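# Raise the stand's post three holes and re-pin it

## Task

Lift the stand's post by three holes (roughly 8 cm) and secure it there with the spring pin, using the pull knob to work the pin. While the pin is out the post must be supported, and it must never fall or come down quickly, even while held. At the end the pin alone must hold the post, with no robot supporting it. The robots must let go and back away, and neither may fall over or be left tilted.

## Robot and tools

Robots: two identical Hello Robot Stretch 3 units, r1 and r2. Each has a base with two drive wheels and a passive rear omni wheel, a lift carriage on a vertical mast, and a telescoping arm that sticks out to the robot's right. A wrist with yaw, pitch and roll carries a two-finger gripper, and a pan/tilt head carries two cameras. The base is 0.33 m long and 0.34 m wide and cannot move sideways, so to move the gripper forward or back you drive the base. An in-place turn pivots 0.05 m behind the front edge. With the arm pulled in and the wrist folded, the turn sweeps a radius of 0.28 m. An unfolded, level wrist reaches beyond that circle.

Frames: in the base frame the origin is on the floor midway between the drive wheels, x points forward, y left and z up. hand_pose is in this frame, at the point where the closed fingertips meet. With all wrist joints at zero, its x axis points up, y points back toward the mast and z points toward the rear. The odometry frame is the base frame as it was at scene start. Each robot reports only in its own frames. To judge where the robots are relative to each other, use the images, lidar_m, wrist_depth_mm and head_depth_mm.

execute_actions: takes "actions", a list holding one action or none, and an optional "cameras" list. For cameras, null, omitted or ["all"] returns every camera, [] returns none, and an unknown name rejects the call. The names are r1_head_camera, r1_nav_camera, r1_wrist_camera and the same three for r2. An action is an object keyed "r1" and/or "r2". Each robot entry may contain "base", "joints" and "contact_limits", and all its motions start at once.
- "base" holds exactly one relative command. translate_m is a distance in metres from where the base last reported itself, forward positive, -1 to 1. rotate_rad is an in-place turn in radians, counter-clockwise (left) positive, -3.2 to 3.2.
- "joints" holds absolute targets by name. lift_m 0 to 1.1 m is the arm height. arm_m 0 to 0.52 m is the extension. wrist_yaw_rad -1.345 to 4.42: 0 points along the arm, positive swings toward the front and 3.0 folds over the base. wrist_pitch_rad -1.57 to 0.451: 0 is level and negative tips the fingers down. wrist_roll_rad -2.911 to 2.911: 0 has the fingers side by side. gripper_m -0.089 to 0.179, larger is wider; the actual gap is 0.007 to 0.025 m smaller, and zero below 0.007. head_pan_rad -3.953 to 1.73: 0 looks ahead, positive looks left, -1.57 looks along the arm. head_tilt_rad -1.53 to 0.419: negative looks down.
- "contact_limits" is {"arm_m": effort percent, 1 to 100}. The arm motion halts once its effort reaches that level, and until the next action it caps how hard the arm holds. Too small a value stops it immediately.
A bad key or out-of-range value rejects the whole call and nothing moves. A joint, base or robot you leave out may keep driving toward its previous target. No action runs longer than 15 s. If a result reports a stop, the remaining motion, wait and finished_scene calls in that same reply are skipped.

wait: {"seconds": 0 to 10}. It commands nothing new and returns the usual state and images.
zoom_image: {"camera": name, "region": [x0, y0, x1, y1]} in pixels from the top-left corner, at most 504 by 504. It works only on cameras with full images in the latest result. Head images are 896x504, nav 672x504 and wrist 644x364.
finished_scene: {"scene": n}. It is final, so call it only once the post is pinned, released and stable.

Result lines: joint_positions; base_status and joint_status with these meanings:
- done: reached the target. For the base, it means the wheels turned as commanded, even if they slipped.
- off_target: stopped short and may still be pushing.
- contact_stop: the arm or lift pressed firmly on something, dropped its target and went slack until your next command. A slack lift under load can sink, or keep pressing.
- time_out.
- torque_fault: a wrist servo was overloaded and is limp for 10 s.
on_its_own covers joints you did not command; "held at" there means the held target. motor_effort is percent of maximum, positive toward larger joint values, with the peak in brackets. It is noisy and biased, and a wheel effort above zero pushes forward. The contact_limits line shows the current, default and maximum limit. lidar_m gives 12 distances in 30-degree sectors, counter-clockwise from straight ahead (4th left, 7th behind, 10th right), measured in a plane 0.17 m up, from 0.15 to 12 m; "-" means nothing seen, and the robot's own parts can block some sectors. wrist_depth_mm and head_depth_mm are 7x7 grids of median depth read from the top left; the head grid follows the sideways-sent image. base_odometry counts wheel turns, including slip. turned_by_wheels and turned_by_imu give the turn since the last result. base_tilt gives forward and right lean in degrees, each with a fixed offset of up to about 4 degrees.

Timing: the simulation keeps running while you compose a reply, holding your last command meanwhile.

Speed: the base is fast only when the arm is stowed, meaning lift_m under 0.30, arm_m under 0.03 and wrist_yaw_rad over 2.54. Otherwise it is capped at 0.10 m/s and 0.63 rad/s. Two robots given the same drive command can differ by up to 2.5 cm per metre.

Gripper: to grasp, command a value below the object's width; lower squeezes harder, but a stall guard eases off when squeezed too hard. To release, open at least 0.02 beyond the touch value. Neither the reading nor "done" confirms that you are holding something. To re-squeeze, send a new value.

Self-collision: fold or unfold the wrist only with lift_m between 0.32 and 0.95, wrist_pitch_rad -0.4 and roll near 0. Once folded, the lift may go down to 0.25. If yaw goes below -0.4, keep pitch at -0.5 or lower.

Avoid: letting the post fall or move down fast once the pin is out. Avoid robots pressing on each other; no line reports robot-robot contact, and any further drive after touching presses hard. Do not push the arm against something rigid with the gripper higher than about 0.45 m, do not push twice after a contact_stop, and do not drive while gripping or hooking something fixed; all of these can tip the robot. If a robot leans, reverse the last move in small steps, pull the gripper free and lower lift_m to about 0.2. Avoid long hard pushes on the wrist, which cause torque faults, and avoid drops or slams.

Each tool is called by a JSON object that holds its "name" and its "arguments".

## Session

{"name": "execute_actions", "arguments": {"actions": []}}

Scene clock: 0.00 s.
r1.base_odometry: x=+0.000 y=+0.000 heading=+0.000 (m, m, rad; r1's odometry frame)
r1.turned_by_wheels: +0.000 (rad since the last result)
r1.turned_by_imu: +0.000 (rad since the last result)
r1.base_tilt: forward=-0.5 right=+0.1 (deg)
r1.lidar_m: 2.09 6.77 2.97 3.41 2.88 1.19 0.90 0.88 0.92 1.31 1.40 1.48
r1.head_depth_mm: 1895 1923 1938 1961 1966 1993 1988 / 2075 2190 2199 2225 2249 2250 2171 / 2129 2567 2594 2626 2663 2679 2277 / 2107 3003 3185 3247 3312 3147 2296 / 2108 3218 - - - 3354 2319 / 2085 3154 - - - 3401 2338 / 2077 3101 - - - 3465 2327
r1.base_status: not commanded
r1.joint_positions: lift_m=+0.514 arm_m=+0.003 wrist_yaw_rad=+2.881 wrist_pitch_rad=-0.603 wrist_roll_rad=-0.008 gripper_m=+0.037 head_pan_rad=+0.017 head_tilt_rad=+0.014
r1.joint_status: not commanded
r1.motor_effort: left_wheel=+0 right_wheel=+1 lift_m=+26 arm_m=-1 wrist_yaw_rad=+1 wrist_pitch_rad=+6 wrist_roll_rad=+0 gripper_m=+0 head_pan_rad=-1 head_tilt_rad=+2 (%)
r1.hand_pose: x=+0.0297 y=+0.0429 z=+0.4872 quat_wxyz=(+0.296, +0.694, +0.122, +0.645) (m; r1's base frame)
r1.wrist_depth_mm: - - - - - - - / - - - - - - - / - - - - - - - / 866 - 899 904 933 927 928 / 753 742 - 774 780 781 790 / 658 659 - 669 675 696 702 / 580 598 - 598 606 617 607
r2.base_odometry: x=+0.000 y=+0.000 heading=+0.000 (m, m, rad; r2's odometry frame)
r2.turned_by_wheels: +0.000 (rad since the last result)
r2.turned_by_imu: +0.000 (rad since the last result)
r2.base_tilt: forward=+0.5 right=+0.2 (deg)
r2.lidar_m: 1.56 1.75 2.86 7.20 3.85 3.22 1.73 0.92 0.77 0.77 0.86 1.39
r2.head_depth_mm: 1423 1431 1445 1449 1462 1464 1471 / 1458 1461 1470 1486 1490 1506 1505 / 1486 1498 1516 1511 1526 1541 1548 / 1527 1545 1542 1561 1568 1580 1586 / 1577 1582 1587 1598 1617 1616 1637 / 1613 1619 1636 1643 1658 1658 1671 / 1664 1673 1677 1683 1696 1714 1724
r2.base_status: not commanded
r2.joint_positions: lift_m=+0.373 arm_m=+0.000 wrist_yaw_rad=+2.993 wrist_pitch_rad=-0.339 wrist_roll_rad=-0.007 gripper_m=+0.037 head_pan_rad=-0.002 head_tilt_rad=+0.006
r2.joint_status: not commanded
r2.motor_effort: left_wheel=+0 right_wheel=+0 lift_m=+24 arm_m=+0 wrist_yaw_rad=+0 wrist_pitch_rad=+5 wrist_roll_rad=+0 gripper_m=+0 head_pan_rad=-2 head_tilt_rad=+2 (%)
r2.hand_pose: x=+0.0134 y=+0.0857 z=+0.4033 quat_wxyz=(+0.171, +0.701, +0.068, +0.689) (m; r2's base frame)
r2.wrist_depth_mm: - - - - - - - / - - - - - - - / - - - - - - - / - - - - - - - / 924 - 932 892 879 843 858 / 739 721 - 711 738 693 700 / 608 615 583 605 576 594 598
pictures: r1_head_camera (sideways: a quarter turn clockwise sets it upright), r1_nav_camera (sideways: a quarter turn counterclockwise sets it upright), r1_wrist_camera, r2_head_camera (sideways: a quarter turn clockwise sets it upright), r2_nav_camera (sideways: a quarter turn counterclockwise sets it upright), r2_wrist_camera
Images, in order (width x height): r1_head_camera 896x504, r1_nav_camera 672x504, r1_wrist_camera 644x364, r2_head_camera 896x504, r2_nav_camera 672x504, r2_wrist_camera 644x364.

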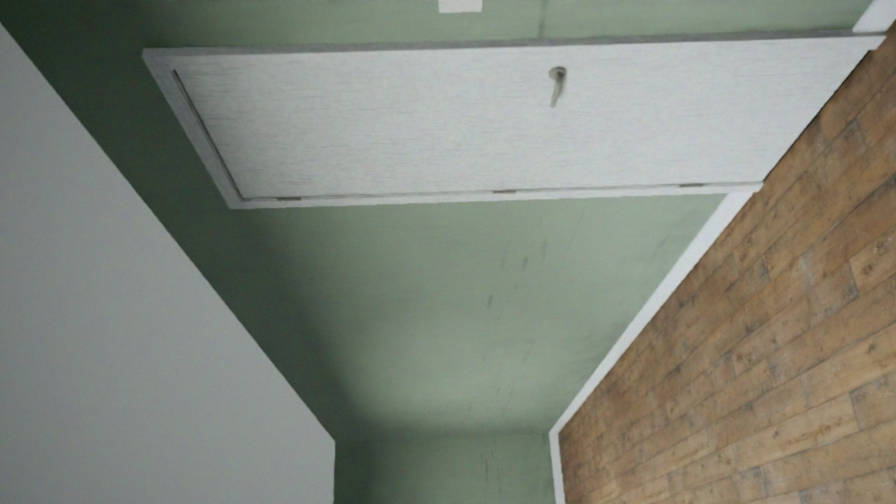

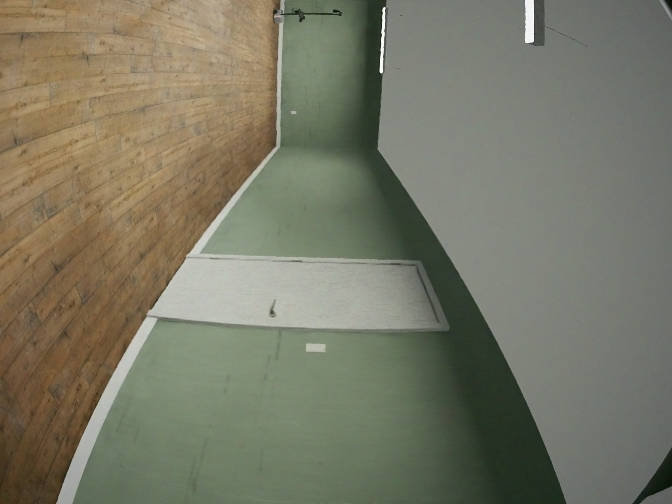

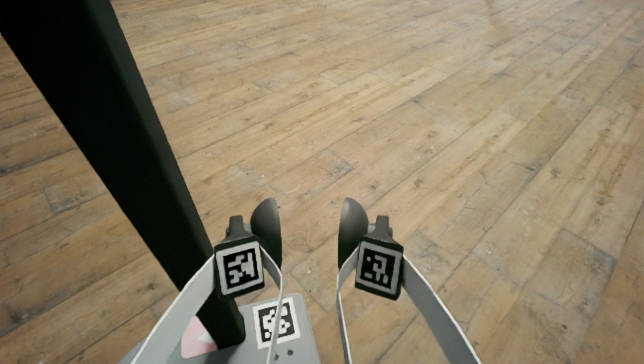

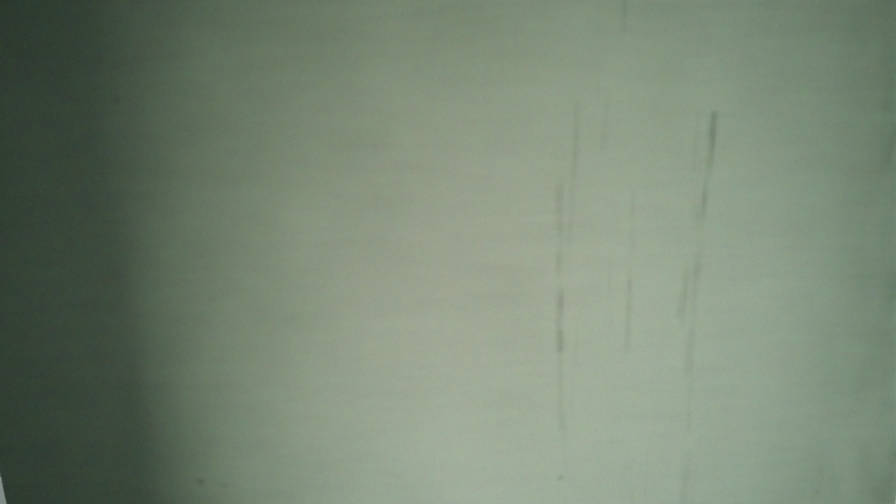

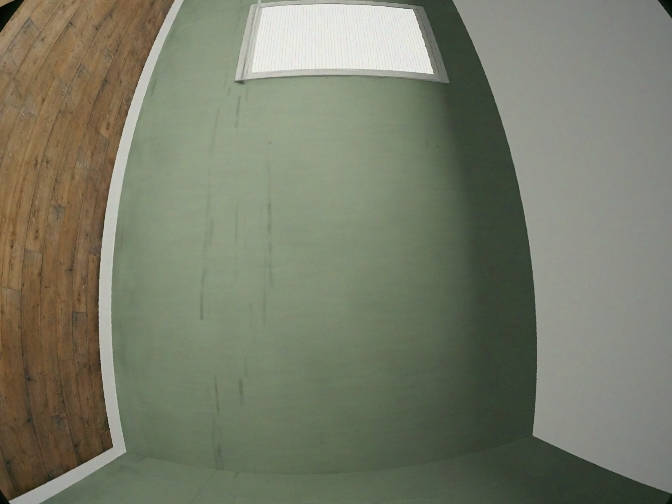

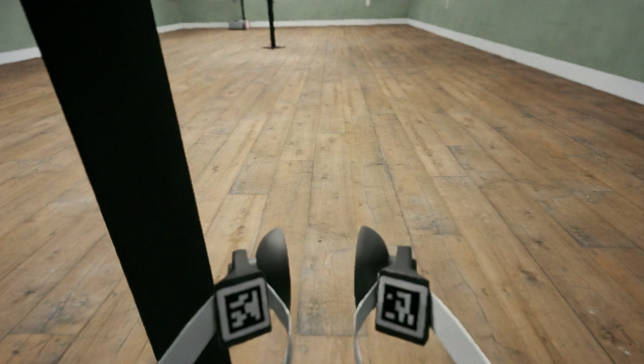

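{"name": "execute_actions", "arguments": {"actions": [{"r1":{"base":{"rotate_rad":0.85},"joints":{"lift_m":0.28,"wrist_pitch_rad":-0.4,"wrist_yaw_rad":3.0,"head_tilt_rad":-0.2}},"r2":{"base":{"rotate_rad":1.85},"joints":{"lift_m":0.28,"wrist_pitch_rad":-0.4,"head_tilt_rad":-0.2}}}], "cameras": ["r1_head_camera","r2_head_camera"]}}

{"name": "execute_actions", "arguments": {"actions": [{"r1":{"base":{"translate_m":1}},"r2":{"base":{"translate_m":1}}}], "cameras": []}}

{"name": "execute_actions", "arguments": {"actions": [{"r1":{"base":{"translate_m":0.6},"joints":{"head_tilt_rad":-0.4}},"r2":{"base":{"translate_m":1}}}], "cameras": ["r1_head_camera","r2_head_camera"]}}

Scene clock: 3.50 s.
r1.base_odometry: x=+0.000 y=+0.000 heading=+0.850 (m, m, rad; r1's odometry frame)
r1.turned_by_wheels: +0.850 (rad since the last result)
r1.turned_by_imu: +0.864 (rad since the last result)
r1.base_tilt: forward=-0.4 right=+0.1 (deg)
r1.lidar_m: 2.97 3.64 3.34 1.47 0.95 0.88 0.88 1.10 1.40 1.41 1.75 3.55
r1.head_depth_mm: - - - - 3035 2156 1668 / 3811 - - - 3075 2181 1677 / 3793 - - - 3097 2185 1684 / 3696 - - - 3093 2204 1704 / 3691 - - - 3169 2236 1711 / 3590 - - - 3193 2235 1713 / 3588 - - - 3231 2247 1741
r1.base_status: done
r1.joint_positions: lift_m=+0.280 arm_m=+0.003 wrist_yaw_rad=+2.998 wrist_pitch_rad=-0.423 wrist_roll_rad=-0.008 gripper_m=+0.037 head_pan_rad=+0.017 head_tilt_rad=-0.197
r1.joint_status: all done
r1.motor_effort: left_wheel=-1(4) right_wheel=+4(8) lift_m=+22(25) arm_m=-1(1) wrist_yaw_rad=+2(1) wrist_pitch_rad=+13(14) wrist_roll_rad=+0(0) gripper_m=+1(0) head_pan_rad=+0(1) head_tilt_rad=-2(25) (%)
r1.hand_pose: x=+0.0107 y=+0.0738 z=+0.2918 quat_wxyz=(+0.197, +0.697, +0.100, +0.682) (m; r1's base frame)
r1.wrist_depth_mm: 827 - - - - - - / 876 - - - - - - / 855 - 973 948 992 982 - / 702 706 726 721 729 748 752 / 572 578 - 586 600 602 606 / 481 498 - 506 488 498 504 / - - - - 425 429 433
r2.base_odometry: x=+0.000 y=+0.000 heading=+1.850 (m, m, rad; r2's odometry frame)
r2.turned_by_wheels: +1.850 (rad since the last result)
r2.turned_by_imu: +1.823 (rad since the last result)
r2.base_tilt: forward=+0.6 right=+0.3 (deg)
r2.lidar_m: 4.77 3.37 3.20 1.14 0.80 0.76 0.78 1.04 1.56 1.60 2.13 5.22
r2.head_depth_mm: 3306 - - - 3066 2138 1624 / 3303 - - - 3089 2130 1633 / 3274 - - - 3137 2153 1640 / 3259 - - - 3144 2176 1649 / 3209 - - - 3166 2191 1653 / 3228 - - - 3195 2201 1653 / 3138 - - - 3291 2204 1658
r2.base_status: done
r2.joint_positions: lift_m=+0.280 arm_m=+0.000 wrist_yaw_rad=+2.993 wrist_pitch_rad=-0.414 wrist_roll_rad=-0.007 gripper_m=+0.037 head_pan_rad=-0.002 head_tilt_rad=-0.198
r2.joint_status: all done
r2.motor_effort: left_wheel=-2(8) right_wheel=+1(6) lift_m=+17(19) arm_m=+0(0) wrist_yaw_rad=+0(0) wrist_pitch_rad=+5(6) wrist_roll_rad=+0(1) gripper_m=-1(1) head_pan_rad=+0(0) head_tilt_rad=-2(27) (%)
r2.hand_pose: x=+0.0121 y=+0.0770 z=+0.2938 quat_wxyz=(+0.197, +0.698, +0.094, +0.682) (m; r2's base frame)
r2.wrist_depth_mm: 687 - - - - - - / 733 - - - - - - / 772 - - - - - - / 741 - 796 788 768 771 776 / 649 633 645 647 634 615 617 / 542 540 - 538 545 525 521 / 471 - - - 439 445 451
pictures: r1_head_camera (sideways: a quarter turn clockwise sets it upright), r2_head_camera (sideways: a quarter turn clockwise sets it upright)
Images, in order (width x height): r1_head_camera 896x504, r2_head_camera 896x504.

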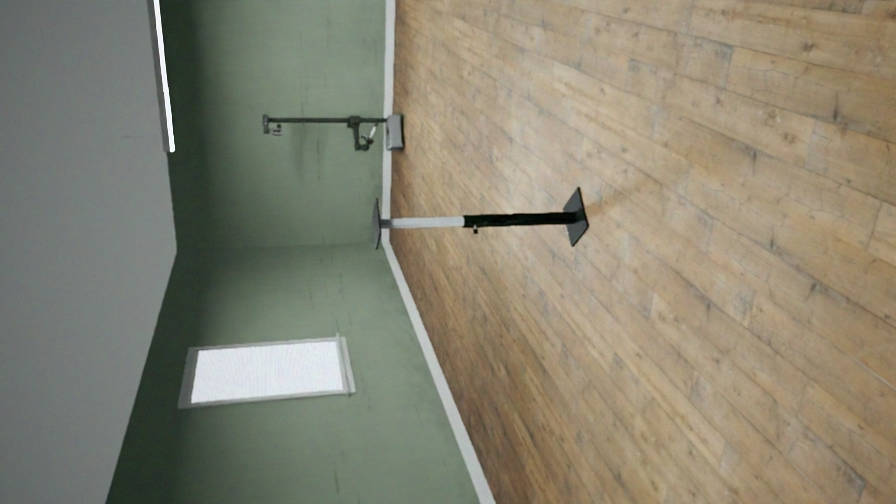

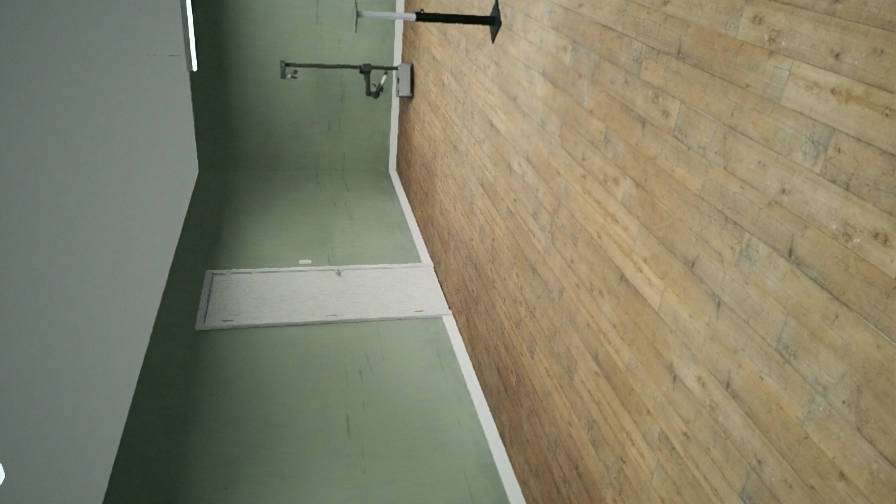

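Scene clock: 8.50 s.
r1.base_odometry: x=+0.660 y=+0.751 heading=+0.850 (m, m, rad; r1's odometry frame)
r1.turned_by_wheels: +0.000 (rad since the last result)
r1.turned_by_imu: +0.005 (rad since the last result)
r1.base_tilt: forward=-0.5 right=+0.1 (deg)
r1.lidar_m: 1.97 3.24 2.98 3.00 1.97 1.81 1.82 1.94 1.77 1.79 2.20 4.54
r1.head_depth_mm: - - - - 3063 2156 1678 / 3812 - - - 3081 2173 1684 / 3790 - - - 2932 2129 1688 / 3752 - - - 3152 2205 1698 / 3680 - - - 3176 2225 1705 / 3600 - - - 3145 2242 1721 / 3621 - - - 3206 2253 1733
r1.base_status: done
r1.joint_positions: lift_m=+0.280 arm_m=+0.003 wrist_yaw_rad=+2.999 wrist_pitch_rad=-0.422 wrist_roll_rad=-0.008 gripper_m=+0.037 head_pan_rad=+0.017 head_tilt_rad=-0.198
r1.joint_status: not commanded
r1.motor_effort: left_wheel=-1(5) right_wheel=+4(12) lift_m=+22(22) arm_m=-2(1) wrist_yaw_rad=+1(2) wrist_pitch_rad=+13(13) wrist_roll_rad=+0(0) gripper_m=+1(0) head_pan_rad=+0(0) head_tilt_rad=-1(2) (%)
r1.hand_pose: x=+0.0106 y=+0.0739 z=+0.2919 quat_wxyz=(+0.197, +0.697, +0.100, +0.682) (m; r1's base frame)
r1.wrist_depth_mm: - - - - - - - / - - - - - - - / 913 - 942 963 1000 - - / 700 712 720 726 743 737 769 / 577 577 - 580 593 602 609 / 481 505 - 511 489 502 503 / - - - - 427 428 434
r2.base_odometry: x=-0.275 y=+0.961 heading=+1.850 (m, m, rad; r2's odometry frame)
r2.turned_by_wheels: +0.000 (rad since the last result)
r2.turned_by_imu: -0.002 (rad since the last result)
r2.base_tilt: forward=+0.5 right=+0.2 (deg)
r2.lidar_m: 4.05 2.88 2.74 2.46 1.74 1.66 1.70 2.12 2.03 2.08 2.76 5.36
r2.head_depth_mm: 3373 - - - 3063 2116 1618 / 3292 - - - 3084 2166 1615 / 3290 - - - 3130 2145 1636 / 3269 - - - 3207 2175 1637 / 3219 - - - 3149 2184 1646 / 3214 3934 - - 3238 2187 1649 / 3127 3414 3516 3585 3234 2195 1659
r2.base_status: done
r2.joint_positions: lift_m=+0.280 arm_m=+0.000 wrist_yaw_rad=+2.993 wrist_pitch_rad=-0.414 wrist_roll_rad=-0.007 gripper_m=+0.037 head_pan_rad=-0.002 head_tilt_rad=-0.198
r2.joint_status: not commanded
r2.motor_effort: left_wheel=-2(4) right_wheel=+1(6) lift_m=+17(17) arm_m=+1(0) wrist_yaw_rad=+0(1) wrist_pitch_rad=+5(5) wrist_roll_rad=+0(0) gripper_m=-2(0) head_pan_rad=+1(0) head_tilt_rad=-1(1) (%)
r2.hand_pose: x=+0.0121 y=+0.0770 z=+0.2938 quat_wxyz=(+0.197, +0.698, +0.095, +0.682) (m; r2's base frame)
r2.wrist_depth_mm: - - - - - - - / - - - - - - - / - - - - - 981 994 / 809 - 795 784 776 782 778 / 650 632 660 634 637 633 620 / 543 529 - 530 543 513 521 / 475 - - - 446 455 450
pictures: none
No camera images: the call's "cameras" was empty. Leave "cameras" out to get every camera's image.

Scene clock: 13.50 s.
r1.base_odometry: x=+1.056 y=+1.202 heading=+0.850 (m, m, rad; r1's odometry frame)
r1.turned_by_wheels: +0.000 (rad since the last result)
r1.turned_by_imu: +0.003 (rad since the last result)
r1.base_tilt: forward=-0.4 right=+0.1 (deg)
r1.lidar_m: 1.37 2.99 2.75 2.78 2.57 2.37 2.39 2.18 1.97 2.00 2.51 3.80
r1.head_depth_mm: - - - 2934 2150 1690 1389 / - - - 2969 2157 1700 1396 / - - - 2839 2094 1687 1414 / - - - 2891 2112 1725 1408 / - - - 3057 2226 1734 1422 / - - - 3082 2225 1739 1428 / 3681 3797 - 3129 2260 1752 1442
r1.base_status: done
r1.joint_positions: lift_m=+0.280 arm_m=+0.003 wrist_yaw_rad=+2.999 wrist_pitch_rad=-0.422 wrist_roll_rad=-0.008 gripper_m=+0.037 head_pan_rad=+0.017 head_tilt_rad=-0.396
r1.joint_status: all done
r1.motor_effort: left_wheel=-1(6) right_wheel=+3(11) lift_m=+23(22) arm_m=-1(1) wrist_yaw_rad=+1(1) wrist_pitch_rad=+13(13) wrist_roll_rad=+0(0) gripper_m=+0(1) head_pan_rad=+1(0) head_tilt_rad=-2(28) (%)
r1.hand_pose: x=+0.0105 y=+0.0739 z=+0.2919 quat_wxyz=(+0.197, +0.697, +0.100, +0.682) (m; r1's base frame)
r1.wrist_depth_mm: - - - - - - - / - - - - - - - / 905 - 936 963 981 986 - / 704 703 719 720 738 744 769 / 572 580 - 587 603 602 608 / 478 499 - 511 496 497 510 / - - - - 426 431 431
r2.base_odometry: x=-0.551 y=+1.923 heading=+1.850 (m, m, rad; r2's odometry frame)
r2.turned_by_wheels: +0.000 (rad since the last result)
r2.turned_by_imu: -0.002 (rad since the last result)
r2.base_tilt: forward=+0.7 right=+0.1 (deg)
r2.lidar_m: 3.38 2.40 2.27 2.34 2.68 2.55 2.61 2.61 2.49 2.56 3.38 2.54
r2.head_depth_mm: 3340 - - - 3053 2134 1621 / 3302 - - - 3104 2142 1635 / 3254 - - - 3135 2149 1640 / 3269 - - - 3123 2166 1639 / 3259 3739 3886 3964 3155 2172 1656 / 3010 3247 3315 3394 3230 2185 1659 / 2737 2826 2911 2964 2942 2202 1658
r2.base_status: done
r2.joint_positions: lift_m=+0.280 arm_m=+0.000 wrist_yaw_rad=+2.993 wrist_pitch_rad=-0.415 wrist_roll_rad=-0.007 gripper_m=+0.037 head_pan_rad=-0.002 head_tilt_rad=-0.198
r2.joint_status: not commanded
r2.motor_effort: left_wheel=-2(3) right_wheel=+1(6) lift_m=+17(17) arm_m=+0(1) wrist_yaw_rad=+1(0) wrist_pitch_rad=+5(5) wrist_roll_rad=+1(0) gripper_m=+0(0) head_pan_rad=+1(0) head_tilt_rad=-1(1) (%)
r2.hand_pose: x=+0.0121 y=+0.0770 z=+0.2938 quat_wxyz=(+0.197, +0.698, +0.095, +0.682) (m; r2's base frame)
r2.wrist_depth_mm: - - - - - - - / - - - - - - - / - - - - - - - / 819 - 809 795 763 787 784 / 657 635 649 639 631 607 618 / 543 534 - 544 552 521 524 / 478 - - - 442 459 446
pictures: r1_head_camera (sideways: a quarter turn clockwise sets it upright), r2_head_camera (sideways: a quarter turn clockwise sets it upright)
Images, in order (width x height): r1_head_camera 896x504, r2_head_camera 896x504.

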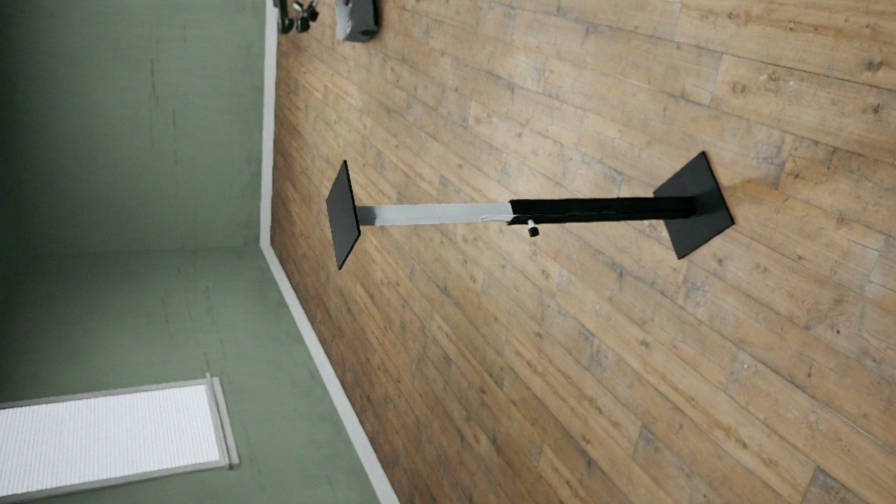

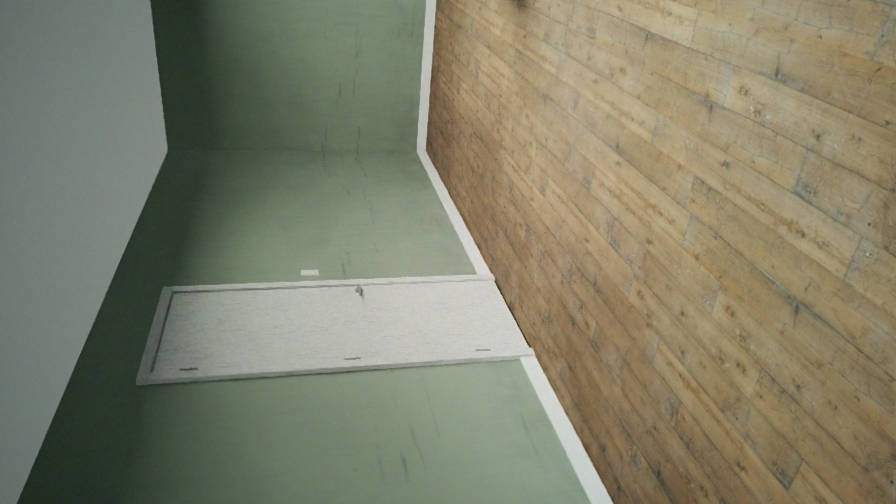

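{"name": "execute_actions", "arguments": {"actions": [{"r1":{"base":{"rotate_rad":0.315}},"r2":{"base":{"rotate_rad":-0.28}}}], "cameras": []}}

{"name": "execute_actions", "arguments": {"actions": [{"r1":{"base":{"translate_m":1}},"r2":{"base":{"translate_m":1}}}], "cameras": []}}

{"name": "execute_actions", "arguments": {"actions": [{"r1":{"base":{"translate_m":0.68}},"r2":{"base":{"translate_m":1}}}], "cameras": []}}

{"name": "execute_actions", "arguments": {"actions": [{"r1":{"base":{"rotate_rad":-0.69},"joints":{"head_pan_rad":-1.57,"head_tilt_rad":-0.8,"lift_m":0.4}},"r2":{"base":{"translate_m":0.6},"joints":{"head_pan_rad":-1.57,"head_tilt_rad":-0.8}}}], "cameras": []}}

{"name": "execute_actions", "arguments": {"actions": [{"r2":{"base":{"rotate_rad":-0.2},"joints":{"lift_m":0.6}}}], "cameras": ["r1_head_camera","r2_head_camera"]}}

Scene clock: 15.73 s.
r1.base_odometry: x=+1.056 y=+1.202 heading=+1.165 (m, m, rad; r1's odometry frame)
r1.turned_by_wheels: +0.315 (rad since the last result)
r1.turned_by_imu: +0.319 (rad since the last result)
r1.base_tilt: forward=-0.4 right=+0.0 (deg)
r1.lidar_m: 3.34 2.77 2.76 2.89 2.38 2.36 2.45 2.01 1.97 2.18 3.47 1.36
r1.head_depth_mm: - - - 2922 1992 1621 1401 / - - - 2974 2151 1698 1399 / - - - 3018 2178 1709 1406 / 3563 3800 - 3052 2190 1720 1410 / 3246 3406 3669 3071 2219 1724 1423 / 2987 3133 3316 3099 2235 1735 1428 / 2744 2878 3029 3028 2256 1749 1434
r1.base_status: done
r1.joint_positions: lift_m=+0.280 arm_m=+0.003 wrist_yaw_rad=+2.999 wrist_pitch_rad=-0.422 wrist_roll_rad=-0.008 gripper_m=+0.037 head_pan_rad=+0.017 head_tilt_rad=-0.396
r1.joint_status: not commanded
r1.motor_effort: left_wheel=-2(7) right_wheel=+3(11) lift_m=+23(23) arm_m=-1(1) wrist_yaw_rad=+1(1) wrist_pitch_rad=+13(13) wrist_roll_rad=+0(0) gripper_m=+0(0) head_pan_rad=+0(0) head_tilt_rad=-2(2) (%)
r1.hand_pose: x=+0.0105 y=+0.0739 z=+0.2919 quat_wxyz=(+0.197, +0.697, +0.100, +0.682) (m; r1's base frame)
r1.wrist_depth_mm: - - - - - - - / - - - - - - - / 903 - 934 939 976 992 - / 704 699 717 739 727 748 768 / 561 575 - 592 598 601 618 / 480 496 - 511 490 500 505 / - - - - 425 432 431
r2.base_odometry: x=-0.551 y=+1.923 heading=+1.570 (m, m, rad; r2's odometry frame)
r2.turned_by_wheels: -0.280 (rad since the last result)
r2.turned_by_imu: -0.277 (rad since the last result)
r2.base_tilt: forward=+0.3 right=+0.3 (deg)
r2.lidar_m: 3.84 2.74 2.29 2.28 2.56 2.55 2.55 2.85 2.50 2.48 2.79 2.53
r2.head_depth_mm: 3354 - - - 2894 2115 1616 / 3314 - - - 3110 2123 1631 / 3266 - - - 3134 2152 1631 / 3232 - - - 3166 2155 1645 / 3259 - - - 3199 2193 1653 / 3205 - - - 3228 2190 1652 / 3160 - - - 3242 2186 1661
r2.base_status: done
r2.joint_positions: lift_m=+0.280 arm_m=+0.000 wrist_yaw_rad=+2.993 wrist_pitch_rad=-0.415 wrist_roll_rad=-0.007 gripper_m=+0.037 head_pan_rad=-0.002 head_tilt_rad=-0.198
r2.joint_status: not commanded
r2.motor_effort: left_wheel=+2(8) right_wheel=-1(5) lift_m=+17(17) arm_m=+0(1) wrist_yaw_rad=+0(0) wrist_pitch_rad=+5(5) wrist_roll_rad=+1(0) gripper_m=+0(0) head_pan_rad=+0(0) head_tilt_rad=-1(1) (%)
r2.hand_pose: x=+0.0121 y=+0.0770 z=+0.2938 quat_wxyz=(+0.197, +0.698, +0.095, +0.682) (m; r2's base frame)
r2.wrist_depth_mm: - - - - - - - / - - - - - - - / - - - - - - - / 807 - 784 793 777 777 764 / 644 642 656 633 636 617 627 / 537 537 - 534 541 518 517 / 476 - - - 441 451 453
pictures: none
No camera images: the call's "cameras" was empty. Leave "cameras" out to get every camera's image.

Scene clock: 20.73 s.
r1.base_odometry: x=+1.451 y=+2.120 heading=+1.165 (m, m, rad; r1's odometry frame)
r1.turned_by_wheels: +0.000 (rad since the last result)
r1.turned_by_imu: +0.005 (rad since the last result)
r1.base_tilt: forward=-0.5 right=+0.1 (deg)
r1.lidar_m: 2.57 2.12 2.11 2.34 3.13 3.12 3.23 2.64 2.62 2.93 0.52 4.95
r1.head_depth_mm: 3864 - - 2942 2132 1687 1390 / 3378 3624 - 2969 2151 1694 1402 / 3013 3234 3481 3000 2171 1708 1410 / 2718 2876 3073 3053 2195 1713 1410 / 2465 2578 2780 2855 2226 1725 1420 / 2282 2385 2499 2643 2240 1732 1429 / 2095 2181 2297 2418 2241 1751 1431
r1.base_status: done
r1.joint_positions: lift_m=+0.280 arm_m=+0.003 wrist_yaw_rad=+2.999 wrist_pitch_rad=-0.422 wrist_roll_rad=-0.008 gripper_m=+0.037 head_pan_rad=+0.017 head_tilt_rad=-0.396
r1.joint_status: not commanded
r1.motor_effort: left_wheel=-2(4) right_wheel=+4(12) lift_m=+22(23) arm_m=-1(1) wrist_yaw_rad=+1(1) wrist_pitch_rad=+13(13) wrist_roll_rad=+0(0) gripper_m=+0(0) head_pan_rad=+0(1) head_tilt_rad=-3(3) (%)
r1.hand_pose: x=+0.0105 y=+0.0739 z=+0.2920 quat_wxyz=(+0.197, +0.697, +0.100, +0.682) (m; r1's base frame)
r1.wrist_depth_mm: - - - - - - - / - - - - - - - / 929 - 932 943 977 992 995 / 703 699 715 735 742 734 769 / 567 576 - 588 598 596 608 / 480 503 - 511 487 503 502 / - - - - 423 430 435
r2.base_odometry: x=-0.550 y=+2.923 heading=+1.570 (m, m, rad; r2's odometry frame)
r2.turned_by_wheels: +0.000 (rad since the last result)
r2.turned_by_imu: -0.002 (rad since the last result)
r2.base_tilt: forward=+0.6 right=+0.3 (deg)
r2.lidar_m: 4.69 2.51 2.09 2.08 2.34 3.55 3.54 3.25 2.70 2.69 3.02 1.60
r2.head_depth_mm: 3081 - - - 3084 2134 1624 / 3014 - - - 3108 2146 1627 / 3274 - - - 3169 2156 1633 / 3230 - - - 3147 2170 1645 / 3206 - - - 3199 2170 1641 / 3191 - - - 3240 2172 1659 / 3154 3750 3828 3891 3239 2188 1663
r2.base_status: done
r2.joint_positions: lift_m=+0.280 arm_m=+0.000 wrist_yaw_rad=+2.993 wrist_pitch_rad=-0.415 wrist_roll_rad=-0.007 gripper_m=+0.037 head_pan_rad=-0.002 head_tilt_rad=-0.198
r2.joint_status: not commanded
r2.motor_effort: left_wheel=+1(6) right_wheel=-2(3) lift_m=+17(17) arm_m=+0(1) wrist_yaw_rad=+1(1) wrist_pitch_rad=+6(5) wrist_roll_rad=+0(0) gripper_m=+1(2) head_pan_rad=+0(1) head_tilt_rad=-1(1) (%)
r2.hand_pose: x=+0.0121 y=+0.0770 z=+0.2938 quat_wxyz=(+0.197, +0.698, +0.095, +0.682) (m; r2's base frame)
r2.wrist_depth_mm: - - - - - - - / - - - - - - - / - - - - - - 987 / 810 - 789 778 787 765 772 / 646 636 646 637 631 625 615 / 542 544 - 539 539 526 518 / 480 - - - 439 450 444
pictures: none
No camera images: the call's "cameras" was empty. Leave "cameras" out to get every camera's image.

Scene clock: 25.73 s.
r1.base_odometry: x=+1.720 y=+2.745 heading=+1.164 (m, m, rad; r1's odometry frame)
r1.turned_by_wheels: +0.000 (rad since the last result)
r1.turned_by_imu: +0.004 (rad since the last result)
r1.base_tilt: forward=-0.5 right=+0.2 (deg)
r1.lidar_m: 2.03 1.67 1.67 1.85 2.96 3.65 3.78 3.07 0.56 1.32 5.11 3.87
r1.head_depth_mm: 3035 3302 3714 2941 2145 1684 1396 / 2645 2866 3139 2961 2161 1697 1401 / 2358 2538 2726 2863 2180 1698 1403 / 2135 2257 2416 2592 2188 1719 1414 / 1944 2047 2176 2319 2220 1734 1422 / 1785 1881 1983 2091 2131 1747 1425 / 1640 1728 1812 1894 1997 1743 1436
r1.base_status: done
r1.joint_positions: lift_m=+0.280 arm_m=+0.003 wrist_yaw_rad=+2.999 wrist_pitch_rad=-0.422 wrist_roll_rad=-0.008 gripper_m=+0.037 head_pan_rad=+0.017 head_tilt_rad=-0.396
r1.joint_status: not commanded
r1.motor_effort: left_wheel=-1(6) right_wheel=+4(12) lift_m=+22(23) arm_m=-1(1) wrist_yaw_rad=+1(1) wrist_pitch_rad=+13(13) wrist_roll_rad=+0(0) gripper_m=+0(0) head_pan_rad=-1(1) head_tilt_rad=-2(3) (%)
r1.hand_pose: x=+0.0105 y=+0.0739 z=+0.2920 quat_wxyz=(+0.197, +0.697, +0.100, +0.682) (m; r1's base frame)
r1.wrist_depth_mm: - - - - - - - / - - - - - - - / 900 - 932 960 982 1000 - / 696 708 729 735 734 759 752 / 564 576 - 586 604 601 605 / 482 501 - 511 491 505 499 / - - - - 427 431 433
r2.base_odometry: x=-0.549 y=+3.923 heading=+1.570 (m, m, rad; r2's odometry frame)
r2.turned_by_wheels: +0.000 (rad since the last result)
r2.turned_by_imu: -0.002 (rad since the last result)
r2.base_tilt: forward=+0.6 right=+0.4 (deg)
r2.lidar_m: 4.24 2.24 1.89 1.88 2.11 3.42 4.49 3.50 2.90 1.32 0.83 4.26
r2.head_depth_mm: 3342 3810 - - 3066 2140 1617 / 3313 3900 - - 3102 2143 1628 / 3283 - - - 3127 2157 1637 / 3274 - - - 3199 2165 1639 / 3219 - - - 3203 2181 1655 / 3205 - - - 3176 2178 1656 / 3166 3454 3477 3499 3234 2198 1659
r2.base_status: done
r2.joint_positions: lift_m=+0.280 arm_m=+0.000 wrist_yaw_rad=+2.993 wrist_pitch_rad=-0.415 wrist_roll_rad=-0.007 gripper_m=+0.037 head_pan_rad=-0.002 head_tilt_rad=-0.199
r2.joint_status: not commanded
r2.motor_effort: left_wheel=+1(7) right_wheel=-2(5) lift_m=+17(17) arm_m=+0(1) wrist_yaw_rad=+0(0) wrist_pitch_rad=+5(5) wrist_roll_rad=+0(0) gripper_m=+0(1) head_pan_rad=+0(0) head_tilt_rad=-1(1) (%)
r2.hand_pose: x=+0.0121 y=+0.0770 z=+0.2938 quat_wxyz=(+0.197, +0.698, +0.095, +0.682) (m; r2's base frame)
r2.wrist_depth_mm: - - - - - - - / - - - - - - - / - - - - - - - / 821 - 812 778 774 777 763 / 642 639 639 625 638 620 620 / 537 537 - 537 548 521 524 / 469 - - - 439 445 444
pictures: none
No camera images: the call's "cameras" was empty. Leave "cameras" out to get every camera's image.

Scene clock: 29.37 s.
r1.base_odometry: x=+1.720 y=+2.745 heading=+0.475 (m, m, rad; r1's odometry frame)
r1.turned_by_wheels: -0.690 (rad since the last result)
r1.turned_by_imu: -0.700 (rad since the last result)
r1.base_tilt: forward=-0.4 right=+0.1 (deg)
r1.lidar_m: 5.04 2.32 1.72 1.67 1.73 2.40 3.64 3.79 3.19 0.56 3.21 4.42
r1.head_depth_mm: 2766 2467 2011 1677 1454 1277 1142 / 2776 2500 1967 1695 1464 1285 1155 / 2789 2549 639 1634 1441 1266 1152 / 2685 1482 640 1588 1420 1276 1172 / 2789 2510 1724 1690 1488 1297 1159 / 2786 2623 2087 1752 1499 1314 1167 / 2798 2662 2129 1762 1513 1313 1170
r1.base_status: done
r1.joint_positions: lift_m=+0.400 arm_m=+0.003 wrist_yaw_rad=+2.999 wrist_pitch_rad=-0.422 wrist_roll_rad=-0.008 gripper_m=+0.037 head_pan_rad=-1.563 head_tilt_rad=-0.790
r1.joint_status: all done
r1.motor_effort: left_wheel=+1(8) right_wheel=-1(7) lift_m=+29(32) arm_m=-1(1) wrist_yaw_rad=+1(1) wrist_pitch_rad=+13(13) wrist_roll_rad=+0(0) gripper_m=+1(1) head_pan_rad=-3(31) head_tilt_rad=-7(41) (%)
r1.hand_pose: x=+0.0105 y=+0.0739 z=+0.4117 quat_wxyz=(+0.197, +0.697, +0.099, +0.682) (m; r1's base frame)
r1.wrist_depth_mm: - - - - - - - / - - - - - - - / - - - - - - - / 924 916 940 959 963 961 974 / 740 744 - 772 779 786 788 / 613 629 - 645 638 652 653 / 537 539 - 562 558 549 562
r2.base_odometry: x=-0.549 y=+4.523 heading=+1.570 (m, m, rad; r2's odometry frame)
r2.turned_by_wheels: +0.000 (rad since the last result)
r2.turned_by_imu: -0.001 (rad since the last result)
r2.base_tilt: forward=+0.6 right=+0.4 (deg)
r2.lidar_m: 3.65 2.08 1.76 1.76 1.97 3.20 5.11 3.63 3.01 0.72 3.34 3.68
r2.head_depth_mm: 2556 2705 2101 1739 1466 1273 1125 / 2570 795 889 1611 1435 1279 1134 / 2707 1417 2062 1633 1449 1279 1130 / 2723 2788 2155 1718 1490 1299 1154 / 2792 2794 2142 1767 1495 1302 1142 / 2850 2821 2173 1779 1499 1301 1145 / 2906 2841 2202 1781 1513 1306 1148
r2.base_status: done
r2.joint_positions: lift_m=+0.280 arm_m=+0.000 wrist_yaw_rad=+2.993 wrist_pitch_rad=-0.415 wrist_roll_rad=-0.007 gripper_m=+0.037 head_pan_rad=-1.563 head_tilt_rad=-0.790
r2.joint_status: all done
r2.motor_effort: left_wheel=+1(8) right_wheel=-1(4) lift_m=+17(17) arm_m=+0(0) wrist_yaw_rad=+1(1) wrist_pitch_rad=+5(5) wrist_roll_rad=+1(0) gripper_m=+1(0) head_pan_rad=-4(45) head_tilt_rad=-7(50) (%)
r2.hand_pose: x=+0.0121 y=+0.0770 z=+0.2938 quat_wxyz=(+0.197, +0.698, +0.095, +0.682) (m; r2's base frame)
r2.wrist_depth_mm: - - - - - - - / - - - - - - - / - - - - - 993 - / 804 - 800 776 783 760 752 / 645 641 652 638 634 621 620 / 544 541 - 538 543 523 523 / 474 - - - 442 451 449
pictures: none
No camera images: the call's "cameras" was empty. Leave "cameras" out to get every camera's image.

Scene clock: 33.10 s.
r1.base_odometry: x=+1.720 y=+2.745 heading=+0.475 (m, m, rad; r1's odometry frame)
r1.turned_by_wheels: +0.000 (rad since the last result)
r1.turned_by_imu: +0.001 (rad since the last result)
r1.base_tilt: forward=-0.5 right=+0.2 (deg)
r1.lidar_m: 5.06 2.33 1.71 1.67 1.74 2.40 3.63 3.81 3.15 0.56 3.22 4.48
r1.head_depth_mm: 2770 2483 2016 1680 1451 1277 1140 / 2742 2493 1971 1696 1458 1282 1154 / 2775 2458 640 1661 1437 1260 1148 / 1276 1170 642 1601 1419 1276 1170 / 1254 2573 1923 1669 1489 1309 1163 / 2782 2599 2100 1758 1488 1310 1166 / 2802 2657 2113 1753 1516 1315 1178
r1.base_status: not commanded
r1.joint_positions: lift_m=+0.400 arm_m=+0.003 wrist_yaw_rad=+2.999 wrist_pitch_rad=-0.422 wrist_roll_rad=-0.008 gripper_m=+0.037 head_pan_rad=-1.563 head_tilt_rad=-0.790
r1.joint_status: not commanded
r1.motor_effort: left_wheel=+2(1) right_wheel=-1(1) lift_m=+29(29) arm_m=-1(2) wrist_yaw_rad=+1(1) wrist_pitch_rad=+13(13) wrist_roll_rad=+0(0) gripper_m=+1(0) head_pan_rad=-3(2) head_tilt_rad=-6(6) (%)
r1.hand_pose: x=+0.0105 y=+0.0739 z=+0.4117 quat_wxyz=(+0.197, +0.697, +0.099, +0.682) (m; r1's base frame)
r1.wrist_depth_mm: - - - - - - - / - - - - - - - / - - - - - - - / 918 905 941 950 972 979 966 / 743 734 - 767 772 792 784 / 616 630 - 629 646 650 655 / 538 542 - 563 548 563 558
r2.base_odometry: x=-0.549 y=+4.523 heading=+1.370 (m, m, rad; r2's odometry frame)
r2.turned_by_wheels: -0.200 (rad since the last result)
r2.turned_by_imu: -0.198 (rad since the last result)
r2.base_tilt: forward=+0.6 right=+0.2 (deg)
r2.lidar_m: 3.66 2.50 1.81 1.76 1.83 2.50 5.10 4.28 3.13 0.72 3.12 3.81
r2.head_depth_mm: 2658 2689 2107 1730 1464 1278 1163 / 2659 2724 2124 1736 1486 1281 - / 2682 2718 2080 1710 1444 1283 1183 / 2558 807 1306 1627 1420 1292 - / 2679 1412 2160 1690 1498 1294 1142 / 2703 2806 2173 1785 1509 1303 1147 / 2673 2856 2210 1790 1505 1302 1151
r2.base_status: done
r2.joint_positions: lift_m=+0.600 arm_m=+0.000 wrist_yaw_rad=+2.993 wrist_pitch_rad=-0.415 wrist_roll_rad=-0.007 gripper_m=+0.037 head_pan_rad=-1.563 head_tilt_rad=-0.790
r2.joint_status: all done
r2.motor_effort: left_wheel=+1(6) right_wheel=-1(5) lift_m=+29(30) arm_m=+0(0) wrist_yaw_rad=+0(1) wrist_pitch_rad=+5(5) wrist_roll_rad=+0(0) gripper_m=+0(0) head_pan_rad=-3(3) head_tilt_rad=-6(7) (%)
r2.hand_pose: x=+0.0121 y=+0.0770 z=+0.6131 quat_wxyz=(+0.197, +0.698, +0.095, +0.682) (m; r2's base frame)
r2.wrist_depth_mm: - - - - - - - / - - - - - - - / - - - - - - - / - - - - - - - / - - - - - - - / 977 978 - 951 983 963 962 / 861 845 - 817 788 805 809
pictures: r1_head_camera (sideways: a quarter turn clockwise sets it upright), r2_head_camera (sideways: a quarter turn clockwise sets it upright)
Images, in order (width x height): r1_head_camera 896x504, r2_head_camera 896x504.

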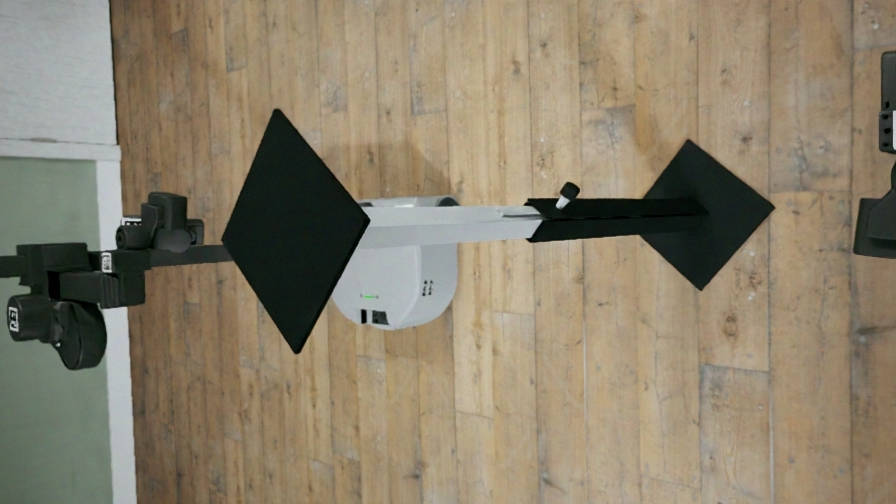

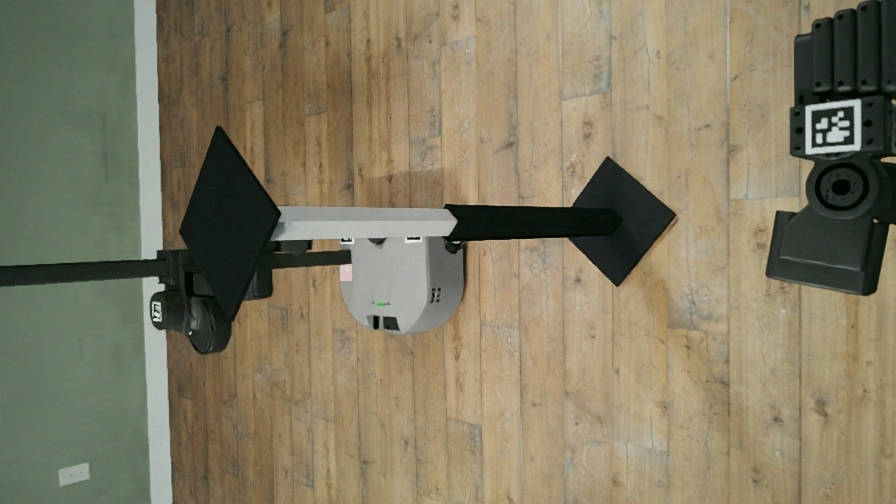

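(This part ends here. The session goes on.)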